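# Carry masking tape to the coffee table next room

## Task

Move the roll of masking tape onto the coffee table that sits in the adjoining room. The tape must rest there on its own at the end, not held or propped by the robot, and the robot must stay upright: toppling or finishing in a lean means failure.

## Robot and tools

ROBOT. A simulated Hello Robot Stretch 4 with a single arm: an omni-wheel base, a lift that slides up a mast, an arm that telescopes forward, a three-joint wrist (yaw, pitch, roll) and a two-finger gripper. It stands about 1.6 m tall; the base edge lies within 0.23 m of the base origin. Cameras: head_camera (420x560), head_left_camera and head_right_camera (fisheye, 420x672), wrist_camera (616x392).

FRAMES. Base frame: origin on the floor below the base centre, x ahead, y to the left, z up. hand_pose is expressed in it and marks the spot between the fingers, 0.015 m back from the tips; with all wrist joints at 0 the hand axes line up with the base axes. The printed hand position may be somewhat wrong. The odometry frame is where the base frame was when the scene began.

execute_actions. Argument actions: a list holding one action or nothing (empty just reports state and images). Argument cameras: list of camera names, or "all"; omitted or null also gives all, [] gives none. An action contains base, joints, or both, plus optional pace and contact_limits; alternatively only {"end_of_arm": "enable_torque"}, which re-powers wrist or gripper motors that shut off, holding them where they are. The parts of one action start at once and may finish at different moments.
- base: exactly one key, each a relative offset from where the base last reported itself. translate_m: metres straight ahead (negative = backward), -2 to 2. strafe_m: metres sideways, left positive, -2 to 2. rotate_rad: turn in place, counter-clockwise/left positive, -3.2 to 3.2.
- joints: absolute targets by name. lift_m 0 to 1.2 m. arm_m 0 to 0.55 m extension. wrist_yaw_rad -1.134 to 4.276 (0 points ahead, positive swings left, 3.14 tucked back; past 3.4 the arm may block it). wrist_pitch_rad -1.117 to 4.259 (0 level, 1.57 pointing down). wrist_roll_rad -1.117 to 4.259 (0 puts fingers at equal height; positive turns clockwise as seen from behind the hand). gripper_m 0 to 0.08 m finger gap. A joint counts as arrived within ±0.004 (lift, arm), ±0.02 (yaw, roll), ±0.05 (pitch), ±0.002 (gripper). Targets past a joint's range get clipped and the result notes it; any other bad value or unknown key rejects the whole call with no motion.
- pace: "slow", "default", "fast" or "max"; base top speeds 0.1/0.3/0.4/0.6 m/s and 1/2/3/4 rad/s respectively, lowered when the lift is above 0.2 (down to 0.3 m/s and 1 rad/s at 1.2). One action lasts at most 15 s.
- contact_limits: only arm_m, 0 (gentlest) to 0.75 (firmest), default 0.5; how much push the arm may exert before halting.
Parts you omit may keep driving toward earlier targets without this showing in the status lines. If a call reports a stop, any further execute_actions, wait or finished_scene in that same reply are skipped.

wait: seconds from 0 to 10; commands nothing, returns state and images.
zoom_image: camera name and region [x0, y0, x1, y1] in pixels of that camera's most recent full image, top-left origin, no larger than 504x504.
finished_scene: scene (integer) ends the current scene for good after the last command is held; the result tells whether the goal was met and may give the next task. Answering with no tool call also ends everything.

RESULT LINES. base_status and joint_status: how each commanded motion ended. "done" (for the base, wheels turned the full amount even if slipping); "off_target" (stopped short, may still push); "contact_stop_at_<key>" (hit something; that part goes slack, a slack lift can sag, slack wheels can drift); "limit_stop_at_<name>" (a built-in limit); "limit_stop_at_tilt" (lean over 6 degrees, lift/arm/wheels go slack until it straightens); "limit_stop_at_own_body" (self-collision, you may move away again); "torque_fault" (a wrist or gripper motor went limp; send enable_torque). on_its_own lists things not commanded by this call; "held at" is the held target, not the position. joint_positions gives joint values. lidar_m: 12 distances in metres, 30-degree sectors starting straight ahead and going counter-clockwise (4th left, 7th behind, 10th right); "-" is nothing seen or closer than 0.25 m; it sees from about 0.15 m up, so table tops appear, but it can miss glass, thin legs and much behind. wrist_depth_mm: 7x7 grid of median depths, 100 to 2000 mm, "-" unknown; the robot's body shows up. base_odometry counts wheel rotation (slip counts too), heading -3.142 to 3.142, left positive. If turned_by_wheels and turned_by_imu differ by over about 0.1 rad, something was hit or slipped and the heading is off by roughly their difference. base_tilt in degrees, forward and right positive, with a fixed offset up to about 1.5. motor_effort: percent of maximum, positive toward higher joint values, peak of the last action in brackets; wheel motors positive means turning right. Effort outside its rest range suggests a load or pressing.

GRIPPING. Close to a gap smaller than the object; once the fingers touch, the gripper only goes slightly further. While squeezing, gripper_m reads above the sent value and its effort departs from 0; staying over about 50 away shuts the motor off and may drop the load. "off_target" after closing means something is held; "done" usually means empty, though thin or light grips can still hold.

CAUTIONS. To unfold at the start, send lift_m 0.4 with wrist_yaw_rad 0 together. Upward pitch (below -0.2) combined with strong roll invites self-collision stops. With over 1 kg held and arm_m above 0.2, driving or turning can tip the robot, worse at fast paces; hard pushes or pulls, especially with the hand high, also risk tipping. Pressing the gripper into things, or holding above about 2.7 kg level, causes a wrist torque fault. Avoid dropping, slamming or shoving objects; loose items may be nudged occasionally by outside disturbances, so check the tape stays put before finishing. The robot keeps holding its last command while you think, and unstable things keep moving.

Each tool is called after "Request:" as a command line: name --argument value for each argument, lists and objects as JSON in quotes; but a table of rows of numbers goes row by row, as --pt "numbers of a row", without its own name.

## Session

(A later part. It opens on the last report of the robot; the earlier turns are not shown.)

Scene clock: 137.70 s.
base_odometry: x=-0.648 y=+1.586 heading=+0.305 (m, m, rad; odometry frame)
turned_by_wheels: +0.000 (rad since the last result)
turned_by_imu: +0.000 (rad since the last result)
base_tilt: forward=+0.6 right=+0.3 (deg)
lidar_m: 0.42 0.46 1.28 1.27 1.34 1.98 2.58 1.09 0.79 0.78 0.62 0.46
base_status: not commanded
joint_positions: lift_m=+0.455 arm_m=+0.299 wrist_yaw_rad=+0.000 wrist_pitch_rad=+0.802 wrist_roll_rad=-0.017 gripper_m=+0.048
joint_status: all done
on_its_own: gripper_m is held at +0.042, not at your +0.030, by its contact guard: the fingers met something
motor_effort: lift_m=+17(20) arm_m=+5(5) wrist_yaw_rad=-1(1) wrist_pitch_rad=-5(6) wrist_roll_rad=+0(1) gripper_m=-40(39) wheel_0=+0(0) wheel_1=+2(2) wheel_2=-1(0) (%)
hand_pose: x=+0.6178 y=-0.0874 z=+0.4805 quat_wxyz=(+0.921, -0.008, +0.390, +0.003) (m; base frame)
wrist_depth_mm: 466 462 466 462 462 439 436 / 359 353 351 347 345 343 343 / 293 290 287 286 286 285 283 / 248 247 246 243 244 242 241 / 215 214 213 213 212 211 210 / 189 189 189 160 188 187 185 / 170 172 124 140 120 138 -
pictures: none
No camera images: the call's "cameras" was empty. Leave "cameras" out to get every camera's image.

Request:
execute_actions --actions '[{"joints":{"gripper_m":0.08}}]' --cameras '[]'

Request:
execute_actions --actions '[{"joints":{"lift_m":0.53}}]' --cameras '["wrist_camera"]'

Scene clock: 143.00 s.
base_odometry: x=-0.648 y=+1.586 heading=+0.305 (m, m, rad; odometry frame)
turned_by_wheels: +0.000 (rad since the last result)
turned_by_imu: +0.000 (rad since the last result)
base_tilt: forward=+0.7 right=+0.5 (deg)
lidar_m: 0.44 0.44 1.30 1.26 1.36 1.99 2.59 1.08 0.80 0.77 0.60 0.46
base_status: not commanded
joint_positions: lift_m=+0.455 arm_m=+0.299 wrist_yaw_rad=+0.000 wrist_pitch_rad=+0.802 wrist_roll_rad=-0.017 gripper_m=+0.080
joint_status: all done
motor_effort: lift_m=+17(17) arm_m=+5(5) wrist_yaw_rad=+0(0) wrist_pitch_rad=-8(5) wrist_roll_rad=+0(1) gripper_m=+2(38) wheel_0=+0(0) wheel_1=+2(2) wheel_2=+0(1) (%)
hand_pose: x=+0.6178 y=-0.0874 z=+0.4805 quat_wxyz=(+0.921, -0.008, +0.390, +0.003) (m; base frame)
wrist_depth_mm: 466 459 462 466 459 439 436 / 362 355 351 347 345 345 345 / 293 291 289 286 286 283 283 / 248 247 245 243 243 242 242 / 213 213 213 213 212 211 211 / 189 189 189 162 189 186 186 / 172 104 150 159 149 108 -
pictures: none
No camera images: the call's "cameras" was empty. Leave "cameras" out to get every camera's image.

Scene clock: 144.27 s.
base_odometry: x=-0.648 y=+1.586 heading=+0.305 (m, m, rad; odometry frame)
turned_by_wheels: +0.000 (rad since the last result)
turned_by_imu: +0.000 (rad since the last result)
base_tilt: forward=+0.7 right=+0.6 (deg)
lidar_m: 0.41 0.50 1.30 1.26 1.34 1.95 2.61 1.09 0.82 0.79 0.62 0.45
base_status: not commanded
joint_positions: lift_m=+0.530 arm_m=+0.299 wrist_yaw_rad=+0.000 wrist_pitch_rad=+0.802 wrist_roll_rad=-0.017 gripper_m=+0.080
joint_status: all done
motor_effort: lift_m=+21(19) arm_m=+5(5) wrist_yaw_rad=+0(1) wrist_pitch_rad=-5(4) wrist_roll_rad=+1(1) gripper_m=+3(3) wheel_0=+0(0) wheel_1=+2(2) wheel_2=-1(1) (%)
hand_pose: x=+0.6178 y=-0.0874 z=+0.5552 quat_wxyz=(+0.921, -0.008, +0.390, +0.003) (m; base frame)
wrist_depth_mm: 504 500 496 484 480 473 469 / 535 535 525 521 517 500 496 / 421 413 413 407 410 407 404 / 353 351 349 347 347 347 345 / 306 307 306 303 304 301 298 / 270 271 270 272 268 265 264 / 245 104 231 236 233 108 -
pictures: wrist_camera
Images, in order (width x height): wrist_camera 616x392.

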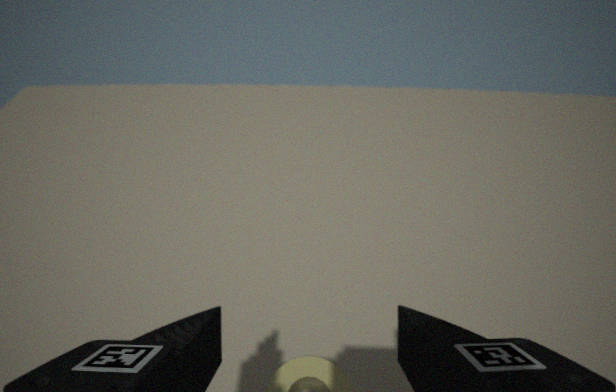

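Request:
finished_scene --scene 1

The scene is finished: the task was done.


## Next scene

The same job, from a new start.

Request:
execute_actions --actions '[]'

Scene clock: 0.00 s.
base_odometry: x=+0.000 y=+0.000 heading=+0.000 (m, m, rad; odometry frame)
turned_by_wheels: +0.000 (rad since the last result)
turned_by_imu: +0.000 (rad since the last result)
base_tilt: forward=+0.6 right=+0.4 (deg)
lidar_m: 0.83 0.76 0.78 0.96 0.87 0.88 1.03 0.92 0.93 1.16 1.26 2.78
base_status: not commanded
joint_positions: lift_m=+0.264 arm_m=-0.001 wrist_yaw_rad=+3.127 wrist_pitch_rad=-0.005 wrist_roll_rad=-0.017 gripper_m=+0.040
joint_status: not commanded
motor_effort: lift_m=+19 arm_m=-1 wrist_yaw_rad=-1 wrist_pitch_rad=-8 wrist_roll_rad=+1 gripper_m=+0 wheel_0=+0 wheel_1=+0 wheel_2=+0 (%)
hand_pose: x=-0.0410 y=+0.0905 z=+0.4433 quat_wxyz=(+0.007, +0.002, -0.008, +1.000) (m; base frame)
wrist_depth_mm: - 141 1229 1336 1060 878 750 / - 140 1229 1336 1078 866 759 / - 123 178 1336 1078 878 759 / 105 139 220 1366 1078 878 759 / 139 976 1205 1336 1078 878 759 / 904 1025 1160 1308 1025 891 750 / 891 960 124 1118 120 809 759
pictures: head_camera, head_left_camera, head_right_camera, wrist_camera
Images, in order (width x height): head_camera 420x560, head_left_camera 420x672, head_right_camera 420x672, wrist_camera 616x392.

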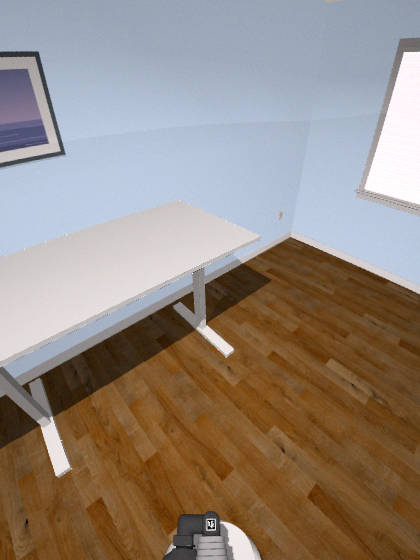

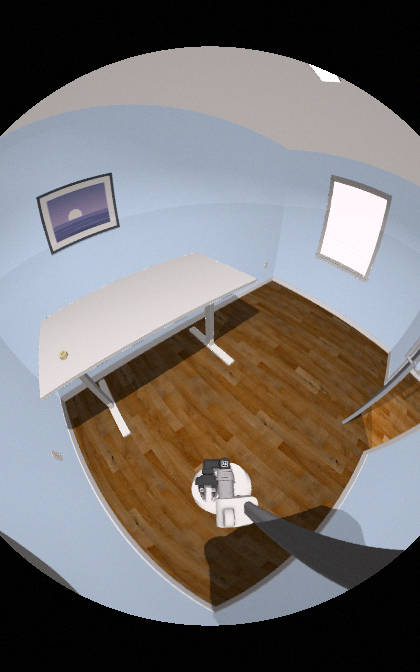

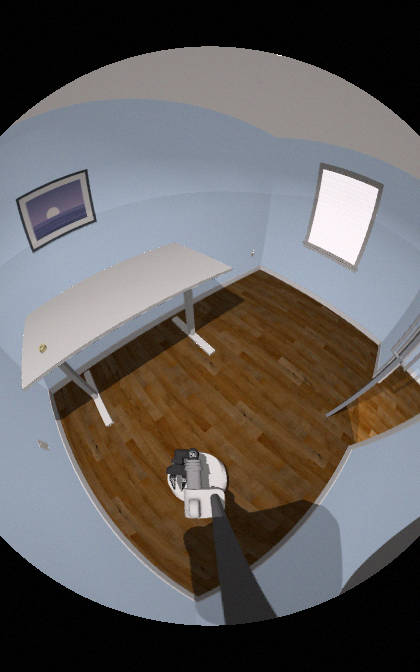

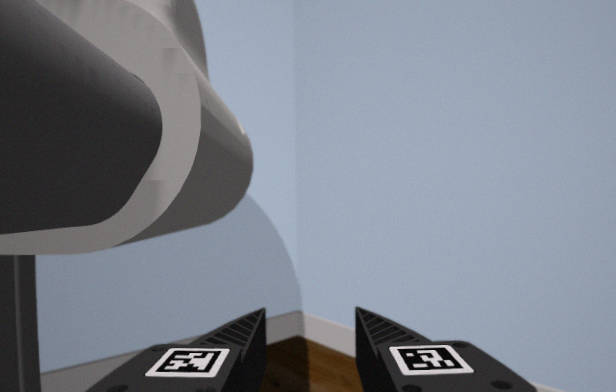

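Request:
execute_actions --actions '[{"base":{"rotate_rad":1.1},"joints":{"lift_m":1.1,"wrist_yaw_rad":0,"wrist_pitch_rad":0.8,"gripper_m":0.08}}]' --cameras '["head_camera","wrist_camera"]'

Scene clock: 11.07 s.
base_odometry: x=+0.000 y=+0.000 heading=+1.099 (m, m, rad; odometry frame)
turned_by_wheels: +1.099 (rad since the last result)
turned_by_imu: +1.086 (rad since the last result)
base_tilt: forward=+0.6 right=+0.4 (deg)
lidar_m: 0.78 0.95 0.86 0.88 1.00 0.91 0.93 1.20 1.35 1.28 0.84 0.76
base_status: done
joint_positions: lift_m=+1.100 arm_m=+0.000 wrist_yaw_rad=+0.000 wrist_pitch_rad=+0.802 wrist_roll_rad=-0.017 gripper_m=+0.080
joint_status: all done
motor_effort: lift_m=+21(23) arm_m=-1(1) wrist_yaw_rad=-2(7) wrist_pitch_rad=-6(2) wrist_roll_rad=+0(0) gripper_m=+2(3) wheel_0=-1(7) wheel_1=-2(10) wheel_2=-3(10) (%)
hand_pose: x=+0.3183 y=-0.0873 z=+1.1252 quat_wxyz=(+0.921, -0.008, +0.390, +0.003) (m; base frame)
wrist_depth_mm: 831 1060 1308 809 820 788 788 / 866 1098 1336 668 634 634 634 / 904 1160 1661 1756 1576 569 535 / 931 1229 1708 1756 1708 1618 1464 / 976 1281 1537 1537 1576 1537 1576 / 1042 1336 1397 1366 1397 1366 1366 / 1008 104 1182 1229 1182 107 -
pictures: head_camera, wrist_camera
Images, in order (width x height): head_camera 420x560, wrist_camera 616x392.

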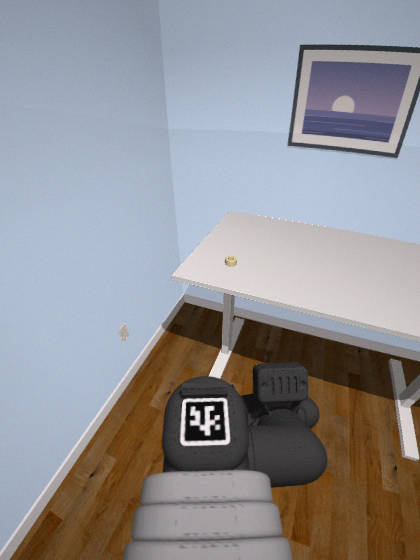

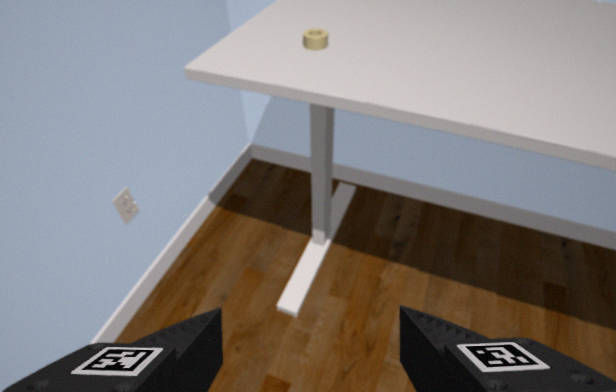

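Request:
execute_actions --actions '[{"base":{"translate_m":0.25},"joints":{"arm_m":0.38,"lift_m":1.03}}]' --cameras '["wrist_camera"]'

Scene clock: 18.50 s.
base_odometry: x=+0.113 y=+0.223 heading=+1.100 (m, m, rad; odometry frame)
turned_by_wheels: +0.000 (rad since the last result)
turned_by_imu: -0.002 (rad since the last result)
base_tilt: forward=+0.7 right=+0.3 (deg)
lidar_m: 0.57 0.84 0.77 0.80 1.00 1.16 1.17 1.48 2.93 0.89 0.60 0.54
base_status: done
joint_positions: lift_m=+1.030 arm_m=+0.379 wrist_yaw_rad=+0.000 wrist_pitch_rad=+0.802 wrist_roll_rad=-0.017 gripper_m=+0.080
joint_status: all done
motor_effort: lift_m=+17(23) arm_m=+5(6) wrist_yaw_rad=-1(1) wrist_pitch_rad=-5(5) wrist_roll_rad=+0(0) gripper_m=+2(1) wheel_0=+1(7) wheel_1=+3(8) wheel_2=-2(13) (%)
hand_pose: x=+0.6979 y=-0.0874 z=+1.0555 quat_wxyz=(+0.921, -0.008, +0.390, +0.003) (m; base frame)
wrist_depth_mm: 609 759 854 750 627 603 597 / 621 798 960 496 496 488 488 / 654 831 427 410 404 402 402 / 683 842 351 347 347 343 342 / 699 306 304 303 301 298 297 / 676 271 270 260 255 265 262 / 247 104 231 236 229 107 -
pictures: wrist_camera
Images, in order (width x height): wrist_camera 616x392.

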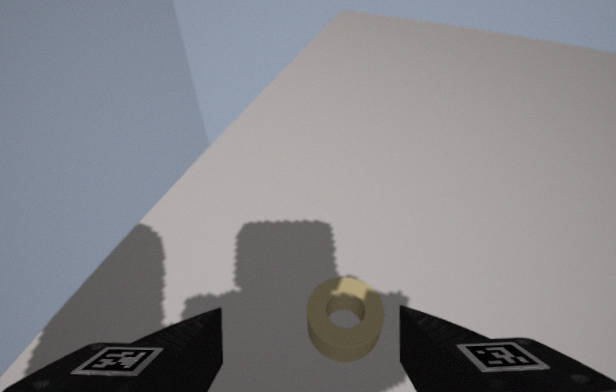

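Request:
execute_actions --actions '[{"base":{"strafe_m":-0.024},"joints":{"arm_m":0.425,"lift_m":0.995}}]' --cameras '[]'

Request:
execute_actions --actions '[{"joints":{"arm_m":0.433,"lift_m":0.955},"pace":"slow"}]' --cameras '["wrist_camera"]'

Scene clock: 25.47 s.
base_odometry: x=+0.135 y=+0.212 heading=+1.100 (m, m, rad; odometry frame)
turned_by_wheels: +0.000 (rad since the last result)
turned_by_imu: +0.000 (rad since the last result)
base_tilt: forward=+0.8 right=+0.5 (deg)
lidar_m: 0.57 0.88 0.79 0.81 1.02 1.16 1.17 1.46 2.92 0.87 0.58 0.52
base_status: done
joint_positions: lift_m=+0.995 arm_m=+0.424 wrist_yaw_rad=+0.000 wrist_pitch_rad=+0.802 wrist_roll_rad=-0.017 gripper_m=+0.080
joint_status: all done
motor_effort: lift_m=+16(19) arm_m=+5(7) wrist_yaw_rad=+0(0) wrist_pitch_rad=-6(6) wrist_roll_rad=+1(0) gripper_m=+1(3) wheel_0=-1(9) wheel_1=+0(10) wheel_2=+0(2) (%)
hand_pose: x=+0.7429 y=-0.0874 z=+1.0205 quat_wxyz=(+0.921, -0.008, +0.390, +0.003) (m; base frame)
wrist_depth_mm: 615 768 798 569 539 521 525 / 627 809 878 424 421 418 421 / 654 831 355 349 347 347 345 / 683 312 301 300 296 296 293 / 661 264 263 262 259 257 255 / 233 232 231 231 229 227 226 / 212 104 198 190 197 107 -
pictures: none
No camera images: the call's "cameras" was empty. Leave "cameras" out to get every camera's image.

Scene clock: 26.63 s.
base_odometry: x=+0.135 y=+0.212 heading=+1.100 (m, m, rad; odometry frame)
turned_by_wheels: +0.000 (rad since the last result)
turned_by_imu: +0.000 (rad since the last result)
base_tilt: forward=+0.7 right=+0.6 (deg)
lidar_m: 0.57 0.85 0.78 0.80 1.02 1.16 1.17 1.44 2.89 0.89 0.59 0.52
base_status: not commanded
joint_positions: lift_m=+0.955 arm_m=+0.432 wrist_yaw_rad=+0.000 wrist_pitch_rad=+0.802 wrist_roll_rad=-0.017 gripper_m=+0.080
joint_status: all done
motor_effort: lift_m=+16(20) arm_m=+5(4) wrist_yaw_rad=+1(0) wrist_pitch_rad=-7(4) wrist_roll_rad=+1(1) gripper_m=+2(3) wheel_0=-1(1) wheel_1=+0(0) wheel_2=+0(0) (%)
hand_pose: x=+0.7509 y=-0.0874 z=+0.9806 quat_wxyz=(+0.921, -0.008, +0.390, +0.003) (m; base frame)
wrist_depth_mm: 609 768 788 439 436 424 427 / 621 798 351 345 342 342 342 / 654 301 287 285 283 282 279 / 634 247 245 243 242 239 239 / 215 214 213 212 211 209 208 / 189 189 188 161 186 185 183 / 172 104 149 147 150 107 -
pictures: wrist_camera
Images, in order (width x height): wrist_camera 616x392.

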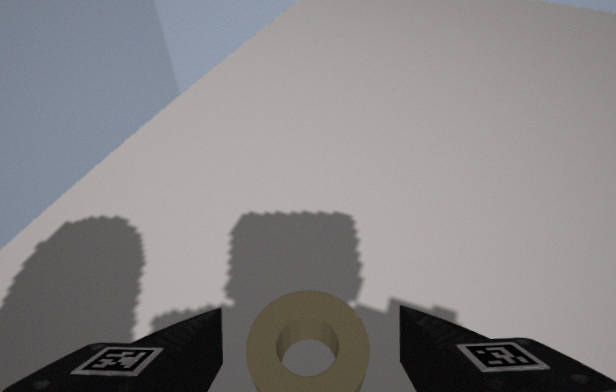

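Request:
execute_actions --actions '[{"joints":{"gripper_m":0.03}}]' --cameras '[]'

Request:
execute_actions --actions '[{"joints":{"lift_m":1.0}}]' --cameras '[]'

Request:
execute_actions --actions '[{"base":{"translate_m":-0.25},"joints":{"arm_m":0}}]' --cameras '[]'

Request:
execute_actions --actions '[{"base":{"rotate_rad":-2.1},"joints":{"lift_m":0.6,"wrist_pitch_rad":1.4}}]'

Scene clock: 35.37 s.
base_odometry: x=+0.135 y=+0.212 heading=+1.100 (m, m, rad; odometry frame)
turned_by_wheels: +0.000 (rad since the last result)
turned_by_imu: +0.000 (rad since the last result)
base_tilt: forward=+0.5 right=+0.7 (deg)
lidar_m: 0.56 0.88 0.79 0.80 1.01 1.14 1.16 1.44 2.90 0.88 0.58 0.52
base_status: not commanded
joint_positions: lift_m=+0.955 arm_m=+0.432 wrist_yaw_rad=+0.000 wrist_pitch_rad=+0.802 wrist_roll_rad=-0.017 gripper_m=+0.048
joint_status: gripper_m off_target (ended at +0.048, target +0.030)
on_its_own: gripper_m is held at +0.042, not at your +0.030, by its contact guard: the fingers met something
motor_effort: lift_m=+16(16) arm_m=+5(5) wrist_yaw_rad=+0(1) wrist_pitch_rad=-6(7) wrist_roll_rad=+0(0) gripper_m=-41(40) wheel_0=-1(1) wheel_1=+0(0) wheel_2=+0(0) (%)
hand_pose: x=+0.7509 y=-0.0874 z=+0.9806 quat_wxyz=(+0.921, -0.008, +0.390, +0.003) (m; base frame)
wrist_depth_mm: 615 759 788 442 439 424 424 / 627 798 351 345 343 342 342 / 661 303 287 285 283 281 281 / 634 246 246 244 242 239 239 / 215 214 213 212 211 209 208 / 189 189 188 161 186 185 183 / 170 172 127 150 122 138 -
pictures: none
No camera images: the call's "cameras" was empty. Leave "cameras" out to get every camera's image.

Scene clock: 36.43 s.
base_odometry: x=+0.135 y=+0.212 heading=+1.100 (m, m, rad; odometry frame)
turned_by_wheels: +0.000 (rad since the last result)
turned_by_imu: +0.000 (rad since the last result)
base_tilt: forward=+0.6 right=+0.4 (deg)
lidar_m: 0.56 0.88 0.79 0.80 1.02 1.15 1.17 1.45 2.92 0.88 0.58 0.53
base_status: not commanded
joint_positions: lift_m=+1.000 arm_m=+0.432 wrist_yaw_rad=+0.000 wrist_pitch_rad=+0.802 wrist_roll_rad=-0.017 gripper_m=+0.048
joint_status: all done
on_its_own: gripper_m is held at +0.042, not at your +0.030, by its contact guard: the fingers met something
motor_effort: lift_m=+21(17) arm_m=+5(5) wrist_yaw_rad=+1(2) wrist_pitch_rad=-5(5) wrist_roll_rad=+1(1) gripper_m=-40(39) wheel_0=-1(1) wheel_1=+0(0) wheel_2=+0(0) (%)
hand_pose: x=+0.7509 y=-0.0874 z=+1.0252 quat_wxyz=(+0.921, -0.008, +0.390, +0.003) (m; base frame)
wrist_depth_mm: 615 759 788 585 549 530 535 / 621 809 878 433 430 430 427 / 654 842 362 357 355 353 353 / 683 319 307 306 303 301 300 / 676 268 268 267 265 263 260 / 237 236 236 161 235 232 230 / 213 216 128 150 122 160 210
pictures: none
No camera images: the call's "cameras" was empty. Leave "cameras" out to get every camera's image.

Scene clock: 38.80 s.
base_odometry: x=+0.021 y=-0.011 heading=+1.099 (m, m, rad; odometry frame)
turned_by_wheels: +0.000 (rad since the last result)
turned_by_imu: +0.002 (rad since the last result)
base_tilt: forward=+0.7 right=+0.3 (deg)
lidar_m: 0.77 0.99 0.89 0.92 1.02 0.93 0.95 1.19 1.34 1.27 0.79 0.76
base_status: done
joint_positions: lift_m=+1.000 arm_m=+0.001 wrist_yaw_rad=+0.000 wrist_pitch_rad=+0.802 wrist_roll_rad=-0.017 gripper_m=+0.048
joint_status: all done
on_its_own: gripper_m is held at +0.042, not at your +0.030, by its contact guard: the fingers met something
motor_effort: lift_m=+21(21) arm_m=-5(6) wrist_yaw_rad=-1(1) wrist_pitch_rad=-7(6) wrist_roll_rad=+0(1) gripper_m=-40(39) wheel_0=-2(5) wheel_1=-4(9) wheel_2=+3(11) (%)
hand_pose: x=+0.3196 y=-0.0874 z=+1.0251 quat_wxyz=(+0.921, -0.008, +0.391, +0.003) (m; base frame)
wrist_depth_mm: 854 1042 634 591 559 544 544 / 878 1138 1576 1499 1397 1255 477 / 917 1182 1756 1756 1576 1430 1308 / 960 1255 1618 1576 1661 1537 1499 / 1008 1336 1464 1430 1464 1430 1430 / 1042 1255 1255 161 1255 1281 1229 / 1078 1160 128 150 122 627 1118
pictures: none
No camera images: the call's "cameras" was empty. Leave "cameras" out to get every camera's image.

Scene clock: 41.40 s.
base_odometry: x=+0.021 y=-0.011 heading=-1.000 (m, m, rad; odometry frame)
turned_by_wheels: -2.099 (rad since the last result)
turned_by_imu: -2.073 (rad since the last result)
base_tilt: forward=+0.7 right=+0.4 (deg)
lidar_m: 1.33 1.23 0.83 0.74 0.77 0.98 0.87 0.90 1.03 0.93 0.95 1.18
base_status: done
joint_positions: lift_m=+0.600 arm_m=+0.001 wrist_yaw_rad=+0.000 wrist_pitch_rad=+1.400 wrist_roll_rad=-0.017 gripper_m=+0.048
joint_status: all done
on_its_own: gripper_m is held at +0.042, not at your +0.030, by its contact guard: the fingers met something
motor_effort: lift_m=+17(20) arm_m=-5(5) wrist_yaw_rad=+0(1) wrist_pitch_rad=-1(1) wrist_roll_rad=+0(1) gripper_m=-40(40) wheel_0=+3(8) wheel_1=+3(10) wheel_2=+6(10) (%)
hand_pose: x=+0.2078 y=-0.0874 z=+0.5688 quat_wxyz=(+0.765, -0.006, +0.644, +0.005) (m; base frame)
wrist_depth_mm: 809 820 809 809 809 798 788 / 798 788 788 778 778 768 778 / 768 759 759 759 750 759 759 / 741 741 741 741 741 732 732 / 723 732 723 723 715 723 715 / 707 707 504 161 699 699 699 / 691 691 128 150 122 394 676
pictures: head_camera, head_left_camera, head_right_camera, wrist_camera
Images, in order (width x height): head_camera 420x560, head_left_camera 420x672, head_right_camera 420x672, wrist_camera 616x392.

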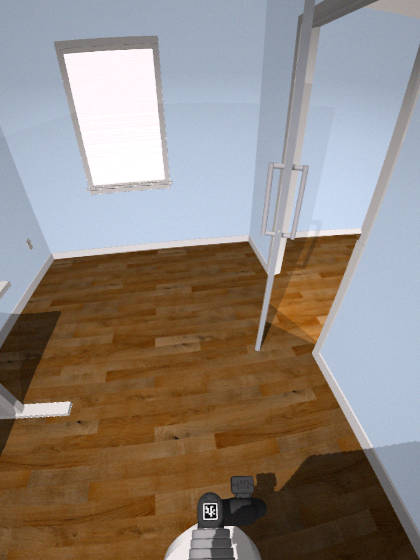

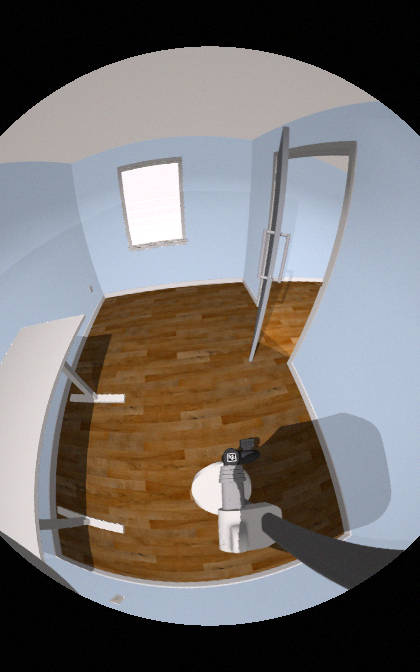

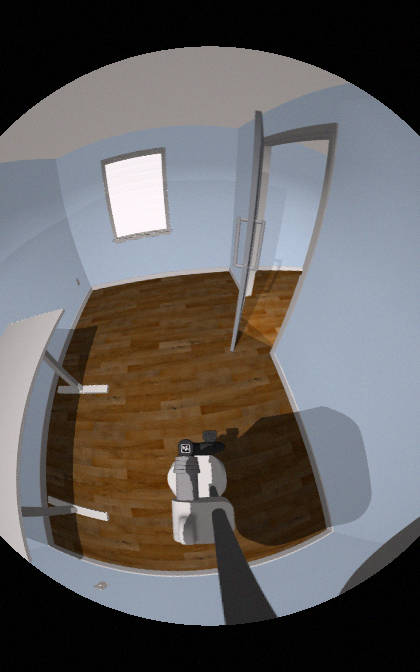

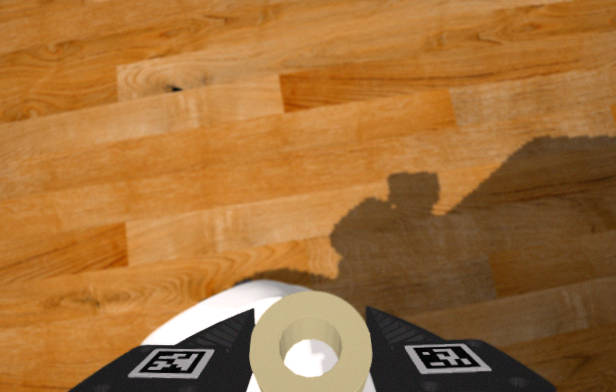

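Request:
execute_actions --actions '[{"base":{"rotate_rad":-0.37},"joints":{"lift_m":0.4}}]' --cameras '[]'

Request:
execute_actions --actions '[{"base":{"translate_m":0.75},"joints":{"arm_m":0.2},"pace":"fast"}]' --cameras '["head_camera","head_left_camera"]'

Scene clock: 52.03 s.
base_odometry: x=+0.022 y=-0.011 heading=-1.369 (m, m, rad; odometry frame)
turned_by_wheels: -0.369 (rad since the last result)
turned_by_imu: -0.365 (rad since the last result)
base_tilt: forward=+0.7 right=+0.5 (deg)
lidar_m: 1.25 2.81 1.06 0.78 0.76 0.80 0.92 0.89 0.94 0.97 0.92 1.00
base_status: done
joint_positions: lift_m=+0.400 arm_m=+0.001 wrist_yaw_rad=+0.000 wrist_pitch_rad=+1.400 wrist_roll_rad=-0.017 gripper_m=+0.048
joint_status: all done
on_its_own: gripper_m is held at +0.042, not at your +0.030, by its contact guard: the fingers met something
motor_effort: lift_m=+17(20) arm_m=-5(5) wrist_yaw_rad=+2(0) wrist_pitch_rad=-2(1) wrist_roll_rad=+0(1) gripper_m=-41(39) wheel_0=+2(6) wheel_1=+2(9) wheel_2=+4(9) (%)
hand_pose: x=+0.2078 y=-0.0874 z=+0.3688 quat_wxyz=(+0.765, -0.006, +0.644, +0.005) (m; base frame)
wrist_depth_mm: 591 585 585 580 580 580 574 / 574 569 569 564 559 564 559 / 559 554 554 549 544 544 544 / 539 535 535 530 530 530 530 / 525 525 521 521 521 517 517 / 512 512 329 161 504 500 504 / 500 301 128 150 122 300 488
pictures: none
No camera images: the call's "cameras" was empty. Leave "cameras" out to get every camera's image.

Scene clock: 55.20 s.
base_odometry: x=+0.172 y=-0.746 heading=-1.369 (m, m, rad; odometry frame)
turned_by_wheels: +0.000 (rad since the last result)
turned_by_imu: -0.006 (rad since the last result)
base_tilt: forward=+0.6 right=+0.5 (deg)
lidar_m: 0.49 0.58 2.27 1.13 1.10 1.18 1.60 1.55 0.81 0.59 0.55 0.59
base_status: done
joint_positions: lift_m=+0.400 arm_m=+0.199 wrist_yaw_rad=+0.000 wrist_pitch_rad=+1.400 wrist_roll_rad=-0.017 gripper_m=+0.048
joint_status: all done
on_its_own: gripper_m is held at +0.042, not at your +0.030, by its contact guard: the fingers met something
motor_effort: lift_m=+17(17) arm_m=+5(7) wrist_yaw_rad=+0(3) wrist_pitch_rad=+0(3) wrist_roll_rad=+0(1) gripper_m=-39(40) wheel_0=+0(8) wheel_1=+2(8) wheel_2=-2(16) (%)
hand_pose: x=+0.4061 y=-0.0874 z=+0.3688 quat_wxyz=(+0.765, -0.006, +0.644, +0.005) (m; base frame)
wrist_depth_mm: 236 351 580 580 574 569 377 / 231 347 569 564 564 554 355 / 246 338 544 544 544 512 402 / 539 530 530 535 530 525 439 / 525 525 525 517 517 517 480 / 508 508 504 161 504 504 496 / 496 496 128 150 122 300 492
pictures: head_camera, head_left_camera
Images, in order (width x height): head_camera 420x560, head_left_camera 420x672.

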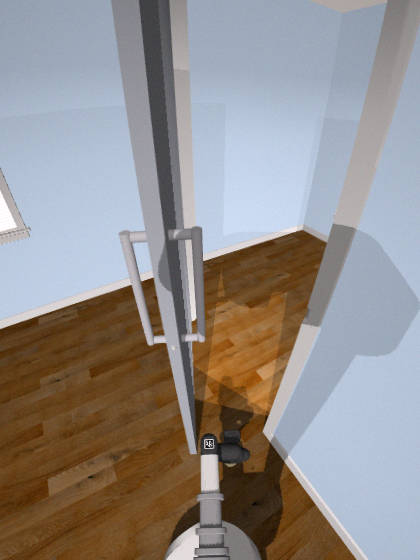

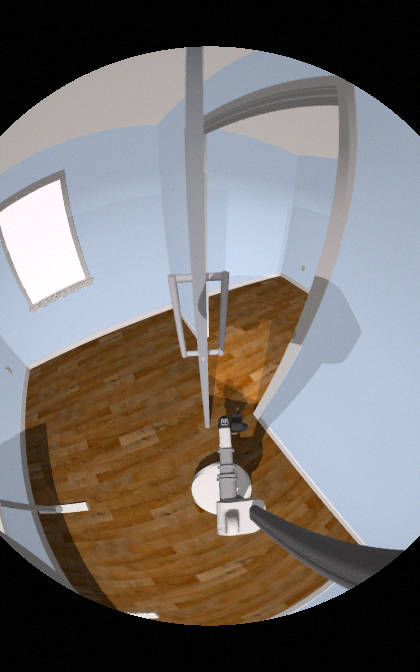

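Request:
execute_actions --actions '[{"base":{"strafe_m":-0.03},"joints":{"arm_m":0.47},"contact_limits":{"arm_m":0.2}}]' --cameras '["head_camera"]'

Request:
execute_actions --actions '[{"base":{"strafe_m":0.62},"pace":"slow"}]' --cameras '["head_camera","head_left_camera"]'

Scene clock: 64.23 s.
base_odometry: x=+0.142 y=-0.752 heading=-1.369 (m, m, rad; odometry frame)
turned_by_wheels: +0.000 (rad since the last result)
turned_by_imu: -0.001 (rad since the last result)
base_tilt: forward=+0.5 right=+0.5 (deg)
lidar_m: 0.51 0.51 2.27 1.17 1.12 1.19 1.58 1.54 0.79 0.55 0.54 0.56
base_status: done
joint_positions: lift_m=+0.400 arm_m=+0.469 wrist_yaw_rad=+0.000 wrist_pitch_rad=+1.400 wrist_roll_rad=-0.017 gripper_m=+0.048
joint_status: all done
on_its_own: gripper_m is held at +0.042, not at your +0.030, by its contact guard: the fingers met something
motor_effort: lift_m=+17(17) arm_m=+5(4) wrist_yaw_rad=-1(0) wrist_pitch_rad=-1(0) wrist_roll_rad=+2(0) gripper_m=-40(40) wheel_0=-1(10) wheel_1=-2(12) wheel_2=+0(0) (%)
contact_limits: arm_m 0.2
hand_pose: x=+0.6760 y=-0.0874 z=+0.3688 quat_wxyz=(+0.765, -0.006, +0.644, +0.005) (m; base frame)
wrist_depth_mm: 303 455 580 580 569 574 569 / 300 449 559 559 559 559 554 / 286 436 554 544 544 544 544 / 282 421 530 530 535 525 525 / 277 410 521 517 517 512 512 / 273 399 508 161 500 459 336 / 271 340 128 150 122 227 306
pictures: head_camera
Images, in order (width x height): head_camera 420x560.

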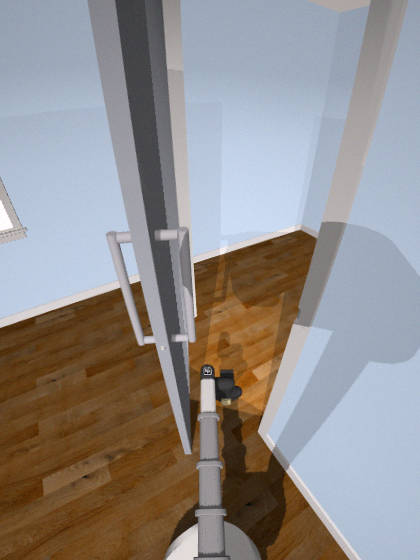

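Scene clock: 71.57 s.
base_odometry: x=+0.750 y=-0.628 heading=-1.370 (m, m, rad; odometry frame)
turned_by_wheels: +0.000 (rad since the last result)
turned_by_imu: -0.003 (rad since the last result)
base_tilt: forward=+0.6 right=+0.5 (deg)
lidar_m: 0.62 1.86 1.98 1.44 0.58 0.61 0.87 1.85 1.53 1.13 1.08 1.39
base_status: done
joint_positions: lift_m=+0.400 arm_m=+0.469 wrist_yaw_rad=+0.000 wrist_pitch_rad=+1.401 wrist_roll_rad=-0.017 gripper_m=+0.048
joint_status: not commanded
on_its_own: gripper_m is held at +0.042, not at your +0.030, by its contact guard: the fingers met something
motor_effort: lift_m=+17(17) arm_m=+5(5) wrist_yaw_rad=-1(1) wrist_pitch_rad=-1(2) wrist_roll_rad=+1(1) gripper_m=-39(40) wheel_0=-2(11) wheel_1=+3(9) wheel_2=-3(3) (%)
hand_pose: x=+0.6761 y=-0.0874 z=+0.3688 quat_wxyz=(+0.765, -0.006, +0.644, +0.005) (m; base frame)
wrist_depth_mm: - 109 147 250 569 574 569 / - 115 169 327 559 559 559 / - 126 200 469 539 544 539 / 108 143 245 530 525 530 525 / 114 164 315 521 517 512 508 / 125 193 351 161 504 500 500 / 143 185 128 150 122 298 488
pictures: head_camera, head_left_camera
Images, in order (width x height): head_camera 420x560, head_left_camera 420x672.

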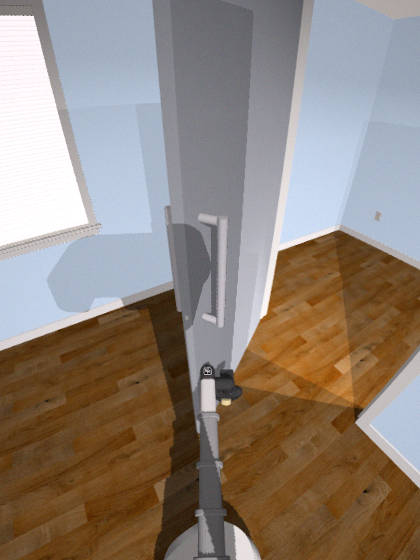

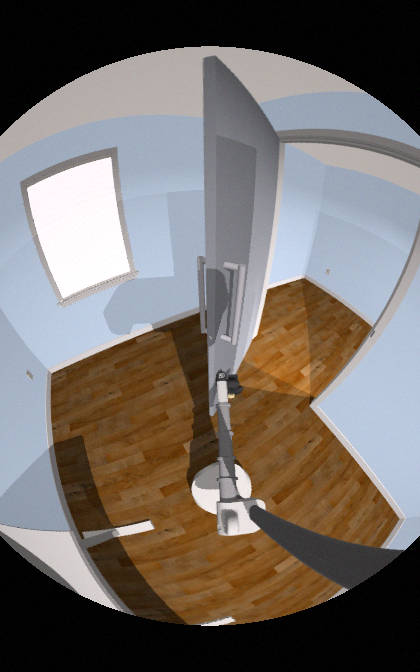

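Request:
execute_actions --actions '[{"base":{"strafe_m":-0.45},"joints":{"arm_m":0,"lift_m":0.3},"pace":"fast"}]' --cameras '[]'

Request:
execute_actions --actions '[{"base":{"translate_m":0.75},"pace":"fast"}]' --cameras '[]'

Request:
execute_actions --actions '[{"base":{"rotate_rad":-0.85}}]' --cameras '["head_camera","head_left_camera"]'

Scene clock: 85.37 s.
base_odometry: x=+0.309 y=-0.718 heading=-1.370 (m, m, rad; odometry frame)
turned_by_wheels: +0.000 (rad since the last result)
turned_by_imu: -0.001 (rad since the last result)
base_tilt: forward=+0.9 right=+0.4 (deg)
lidar_m: 1.06 0.73 2.16 1.02 0.98 1.05 1.50 1.61 1.00 0.72 0.69 0.73
base_status: done
joint_positions: lift_m=+0.300 arm_m=+0.001 wrist_yaw_rad=+0.000 wrist_pitch_rad=+1.401 wrist_roll_rad=-0.016 gripper_m=+0.048
joint_status: all done
on_its_own: gripper_m is held at +0.042, not at your +0.030, by its contact guard: the fingers met something
motor_effort: lift_m=+17(19) arm_m=-5(6) wrist_yaw_rad=+1(2) wrist_pitch_rad=-4(1) wrist_roll_rad=+1(1) gripper_m=-40(39) wheel_0=-1(9) wheel_1=-1(14) wheel_2=+0(0) (%)
hand_pose: x=+0.2077 y=-0.0874 z=+0.2687 quat_wxyz=(+0.765, -0.006, +0.645, +0.005) (m; base frame)
wrist_depth_mm: 473 469 473 469 469 466 466 / 462 459 459 452 455 455 449 / 449 449 445 445 439 439 439 / 439 436 433 433 430 430 427 / 427 424 424 421 418 415 415 / 413 413 263 161 407 407 407 / 214 213 128 150 122 253 397
pictures: none
No camera images: the call's "cameras" was empty. Leave "cameras" out to get every camera's image.

Scene clock: 88.53 s.
base_odometry: x=+0.459 y=-1.452 heading=-1.370 (m, m, rad; odometry frame)
turned_by_wheels: +0.000 (rad since the last result)
turned_by_imu: -0.006 (rad since the last result)
base_tilt: forward=+0.5 right=+0.5 (deg)
lidar_m: 0.53 0.37 0.34 0.36 1.42 1.41 2.38 1.30 0.46 0.45 2.56 2.07
base_status: done
joint_positions: lift_m=+0.300 arm_m=+0.001 wrist_yaw_rad=+0.000 wrist_pitch_rad=+1.401 wrist_roll_rad=-0.016 gripper_m=+0.048
joint_status: not commanded
on_its_own: gripper_m is held at +0.042, not at your +0.030, by its contact guard: the fingers met something
motor_effort: lift_m=+17(17) arm_m=-5(5) wrist_yaw_rad=+2(1) wrist_pitch_rad=-2(3) wrist_roll_rad=+1(0) gripper_m=-40(40) wheel_0=+1(8) wheel_1=+2(9) wheel_2=+1(17) (%)
hand_pose: x=+0.2077 y=-0.0874 z=+0.2687 quat_wxyz=(+0.765, -0.006, +0.645, +0.005) (m; base frame)
wrist_depth_mm: 362 462 473 469 466 469 462 / 382 459 459 459 455 455 452 / 418 449 445 445 442 439 439 / 433 433 433 430 430 430 427 / 424 427 421 418 418 415 415 / 415 415 262 161 407 407 404 / 214 214 128 150 122 252 397
pictures: none
No camera images: the call's "cameras" was empty. Leave "cameras" out to get every camera's image.

Scene clock: 90.13 s.
base_odometry: x=+0.459 y=-1.452 heading=-2.219 (m, m, rad; odometry frame)
turned_by_wheels: -0.849 (rad since the last result)
turned_by_imu: -0.839 (rad since the last result)
base_tilt: forward=+0.7 right=+0.5 (deg)
lidar_m: 2.56 0.83 0.45 0.35 0.34 0.38 1.53 1.57 2.28 0.76 0.45 2.58
base_status: done
joint_positions: lift_m=+0.300 arm_m=+0.001 wrist_yaw_rad=+0.000 wrist_pitch_rad=+1.401 wrist_roll_rad=-0.016 gripper_m=+0.048
joint_status: not commanded
on_its_own: gripper_m is held at +0.042, not at your +0.030, by its contact guard: the fingers met something
motor_effort: lift_m=+17(17) arm_m=-5(5) wrist_yaw_rad=+0(1) wrist_pitch_rad=-1(2) wrist_roll_rad=+0(0) gripper_m=-40(40) wheel_0=+2(6) wheel_1=+3(11) wheel_2=+4(11) (%)
hand_pose: x=+0.2078 y=-0.0874 z=+0.2687 quat_wxyz=(+0.765, -0.006, +0.644, +0.005) (m; base frame)
wrist_depth_mm: 477 473 473 469 469 466 466 / 462 462 455 459 455 455 452 / 449 445 445 442 442 439 439 / 436 436 436 433 430 430 421 / 427 424 421 421 418 415 415 / 410 413 263 161 407 407 404 / 214 213 128 150 122 252 394
pictures: head_camera, head_left_camera
Images, in order (width x height): head_camera 420x560, head_left_camera 420x672.

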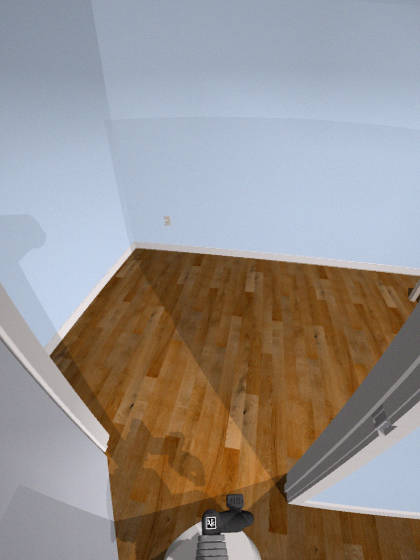

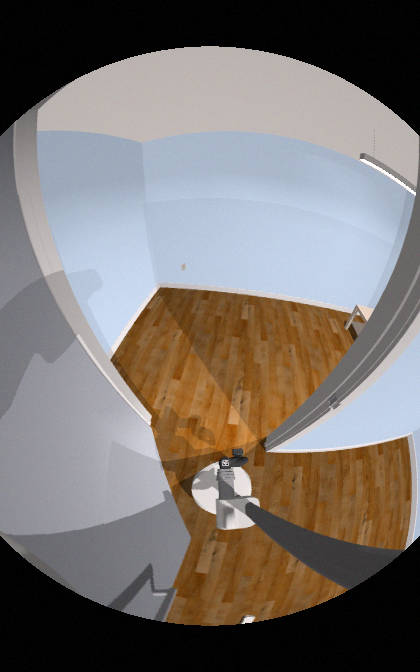

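Request:
execute_actions --actions '[{"base":{"translate_m":1.4},"pace":"fast"}]' --cameras '[]'

Request:
execute_actions --actions '[{"base":{"rotate_rad":-1.5},"joints":{"lift_m":0.65,"wrist_pitch_rad":0.8}}]' --cameras '["head_camera"]'

Scene clock: 100.00 s.
base_odometry: x=-0.386 y=-2.569 heading=-2.219 (m, m, rad; odometry frame)
turned_by_wheels: +0.000 (rad since the last result)
turned_by_imu: -0.011 (rad since the last result)
base_tilt: forward=+0.8 right=+0.4 (deg)
lidar_m: 1.21 1.35 1.19 1.17 1.06 0.98 1.47 1.07 1.62 1.94 1.47 1.21
base_status: done
joint_positions: lift_m=+0.300 arm_m=+0.001 wrist_yaw_rad=+0.000 wrist_pitch_rad=+1.401 wrist_roll_rad=-0.016 gripper_m=+0.048
joint_status: not commanded
on_its_own: gripper_m is held at +0.042, not at your +0.030, by its contact guard: the fingers met something
motor_effort: lift_m=+17(17) arm_m=-5(5) wrist_yaw_rad=+1(1) wrist_pitch_rad=+1(0) wrist_roll_rad=+0(1) gripper_m=-39(39) wheel_0=+2(7) wheel_1=+2(9) wheel_2=+0(14) (%)
hand_pose: x=+0.2077 y=-0.0874 z=+0.2687 quat_wxyz=(+0.765, -0.006, +0.644, +0.005) (m; base frame)
wrist_depth_mm: 480 473 469 469 469 466 466 / 462 459 459 455 455 455 449 / 449 445 445 445 442 442 439 / 436 433 436 433 430 427 427 / 427 424 421 421 418 415 415 / 410 413 263 161 407 407 404 / 214 213 128 150 122 252 394
pictures: none
No camera images: the call's "cameras" was empty. Leave "cameras" out to get every camera's image.

Scene clock: 102.43 s.
base_odometry: x=-0.386 y=-2.569 heading=+2.565 (m, m, rad; odometry frame)
turned_by_wheels: -1.499 (rad since the last result)
turned_by_imu: -1.481 (rad since the last result)
base_tilt: forward=+0.6 right=+0.5 (deg)
lidar_m: 1.94 1.40 1.20 1.21 1.37 1.18 1.16 1.01 0.97 1.17 1.05 1.83
base_status: done
joint_positions: lift_m=+0.650 arm_m=+0.001 wrist_yaw_rad=+0.000 wrist_pitch_rad=+0.802 wrist_roll_rad=-0.016 gripper_m=+0.048
joint_status: all done
on_its_own: gripper_m is held at +0.042, not at your +0.030, by its contact guard: the fingers met something
motor_effort: lift_m=+21(19) arm_m=-5(5) wrist_yaw_rad=+2(0) wrist_pitch_rad=-7(9) wrist_roll_rad=+0(1) gripper_m=-39(39) wheel_0=+3(8) wheel_1=+2(10) wheel_2=+2(7) (%)
hand_pose: x=+0.3196 y=-0.0874 z=+0.6751 quat_wxyz=(+0.921, -0.008, +0.391, +0.003) (m; base frame)
wrist_depth_mm: 1308 1708 - 1863 1863 1983 1921 / 1308 1661 1661 1618 1618 1618 1618 / 1308 1397 1366 1366 1336 1336 1336 / 1182 1160 1160 1182 1138 1138 1138 / 1025 1025 1008 1008 1008 991 991 / 891 904 891 161 891 878 866 / 809 820 128 150 122 452 788
pictures: head_camera
Images, in order (width x height): head_camera 420x560.

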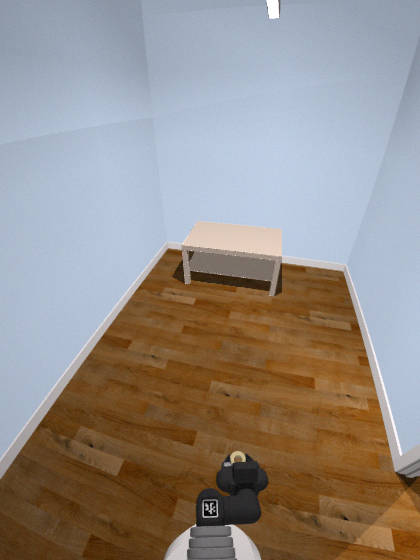

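Request:
execute_actions --actions '[{"base":{"translate_m":1.5},"joints":{"lift_m":0.58,"arm_m":0.32},"pace":"fast"}]' --cameras '["head_camera","wrist_camera"]'

Scene clock: 111.33 s.
base_odometry: x=-1.644 y=-1.751 heading=+2.565 (m, m, rad; odometry frame)
turned_by_wheels: +0.000 (rad since the last result)
turned_by_imu: -0.011 (rad since the last result)
base_tilt: forward=+0.7 right=+0.4 (deg)
lidar_m: 0.49 0.57 0.81 0.80 0.96 1.68 2.62 1.50 1.28 1.29 0.58 0.46
base_status: done
joint_positions: lift_m=+0.580 arm_m=+0.319 wrist_yaw_rad=+0.000 wrist_pitch_rad=+0.802 wrist_roll_rad=-0.017 gripper_m=+0.048
joint_status: all done
on_its_own: gripper_m is held at +0.042, not at your +0.030, by its contact guard: the fingers met something
motor_effort: lift_m=+17(21) arm_m=+5(8) wrist_yaw_rad=-2(1) wrist_pitch_rad=-7(6) wrist_roll_rad=+0(0) gripper_m=-39(40) wheel_0=+0(9) wheel_1=+4(9) wheel_2=-2(14) (%)
hand_pose: x=+0.6379 y=-0.0874 z=+0.6055 quat_wxyz=(+0.921, -0.008, +0.390, +0.003) (m; base frame)
wrist_depth_mm: 676 640 597 559 535 504 480 / 759 732 654 615 597 554 525 / 842 820 496 492 488 484 480 / 878 424 424 418 418 413 410 / 809 368 366 364 364 362 357 / 327 325 325 161 320 319 315 / 293 297 128 150 122 199 289
pictures: head_camera, wrist_camera
Images, in order (width x height): head_camera 420x560, wrist_camera 616x392.

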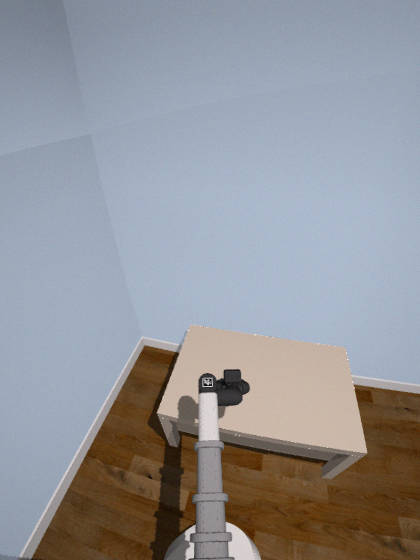

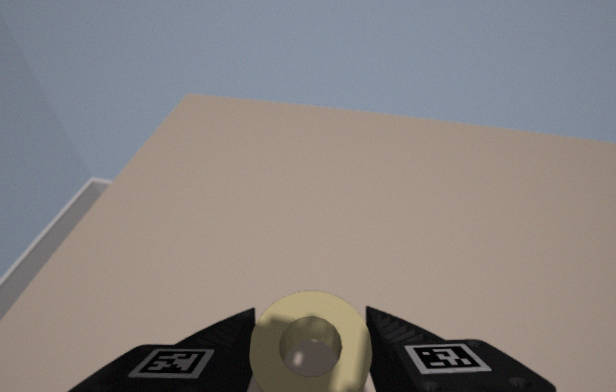

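Request:
execute_actions --actions '[{"joints":{"lift_m":0.458,"arm_m":0.36}}]' --cameras '[]'

Request:
execute_actions --actions '[{"joints":{"gripper_m":0.08}}]' --cameras '[]'

Request:
execute_actions --actions '[{"joints":{"lift_m":0.53}}]' --cameras '["wrist_camera"]'

Scene clock: 121.10 s.
base_odometry: x=-1.644 y=-1.751 heading=+2.565 (m, m, rad; odometry frame)
turned_by_wheels: +0.000 (rad since the last result)
turned_by_imu: +0.000 (rad since the last result)
base_tilt: forward=+0.6 right=+0.4 (deg)
lidar_m: 0.49 0.55 0.80 0.81 0.94 1.65 2.60 1.49 1.28 1.28 0.59 0.49
base_status: not commanded
joint_positions: lift_m=+0.458 arm_m=+0.359 wrist_yaw_rad=+0.000 wrist_pitch_rad=+0.802 wrist_roll_rad=-0.017 gripper_m=+0.048
joint_status: all done
on_its_own: gripper_m is held at +0.042, not at your +0.030, by its contact guard: the fingers met something
motor_effort: lift_m=+16(18) arm_m=+5(6) wrist_yaw_rad=+1(1) wrist_pitch_rad=-7(6) wrist_roll_rad=+1(1) gripper_m=-41(40) wheel_0=+0(0) wheel_1=+4(4) wheel_2=-2(2) (%)
hand_pose: x=+0.6779 y=-0.0874 z=+0.4835 quat_wxyz=(+0.921, -0.008, +0.390, +0.003) (m; base frame)
wrist_depth_mm: 640 585 521 500 484 462 449 / 723 362 355 353 347 349 347 / 300 296 293 291 289 286 285 / 254 251 249 247 246 244 243 / 219 218 217 216 214 213 211 / 191 192 192 161 189 187 187 / 173 175 128 150 122 140 -
pictures: none
No camera images: the call's "cameras" was empty. Leave "cameras" out to get every camera's image.

Scene clock: 122.13 s.
base_odometry: x=-1.644 y=-1.751 heading=+2.565 (m, m, rad; odometry frame)
turned_by_wheels: +0.000 (rad since the last result)
turned_by_imu: +0.000 (rad since the last result)
base_tilt: forward=+0.6 right=+0.5 (deg)
lidar_m: 0.48 0.56 0.80 0.81 0.96 1.67 2.61 1.49 1.29 1.28 0.57 0.49
base_status: not commanded
joint_positions: lift_m=+0.458 arm_m=+0.359 wrist_yaw_rad=+0.000 wrist_pitch_rad=+0.802 wrist_roll_rad=-0.017 gripper_m=+0.080
joint_status: all done
motor_effort: lift_m=+17(16) arm_m=+5(5) wrist_yaw_rad=+1(1) wrist_pitch_rad=-6(5) wrist_roll_rad=+1(1) gripper_m=+2(38) wheel_0=+0(0) wheel_1=+4(4) wheel_2=-2(2) (%)
hand_pose: x=+0.6779 y=-0.0874 z=+0.4835 quat_wxyz=(+0.921, -0.008, +0.390, +0.003) (m; base frame)
wrist_depth_mm: 627 585 521 496 484 462 445 / 715 362 357 351 349 347 347 / 300 296 294 290 289 286 286 / 253 252 249 248 247 245 243 / 219 218 217 216 214 213 211 / 193 193 192 165 190 189 186 / 175 104 152 159 151 107 -
pictures: none
No camera images: the call's "cameras" was empty. Leave "cameras" out to get every camera's image.

Scene clock: 123.40 s.
base_odometry: x=-1.644 y=-1.751 heading=+2.565 (m, m, rad; odometry frame)
turned_by_wheels: +0.000 (rad since the last result)
turned_by_imu: +0.000 (rad since the last result)
base_tilt: forward=+0.9 right=+0.6 (deg)
lidar_m: 0.49 0.55 0.81 0.81 0.95 1.68 2.60 1.50 1.28 1.28 0.58 0.49
base_status: not commanded
joint_positions: lift_m=+0.530 arm_m=+0.359 wrist_yaw_rad=+0.000 wrist_pitch_rad=+0.802 wrist_roll_rad=-0.017 gripper_m=+0.080
joint_status: all done
motor_effort: lift_m=+21(18) arm_m=+5(5) wrist_yaw_rad=+0(1) wrist_pitch_rad=-5(6) wrist_roll_rad=+0(1) gripper_m=+2(2) wheel_0=+0(0) wheel_1=+4(4) wheel_2=-2(2) (%)
hand_pose: x=+0.6779 y=-0.0874 z=+0.5552 quat_wxyz=(+0.921, -0.008, +0.390, +0.003) (m; base frame)
wrist_depth_mm: 634 603 559 521 496 469 445 / 732 661 496 564 539 512 492 / 809 415 413 410 407 404 402 / 788 351 349 349 345 345 343 / 307 307 304 303 301 300 297 / 271 271 270 268 267 264 263 / 246 104 231 228 232 107 -
pictures: wrist_camera
Images, in order (width x height): wrist_camera 616x392.

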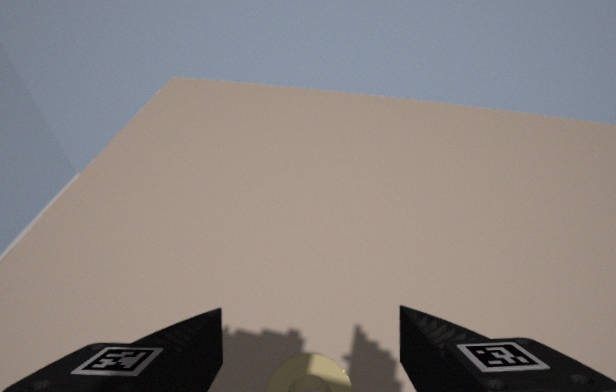

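Request:
finished_scene --scene 2

The scene is finished: the task was done.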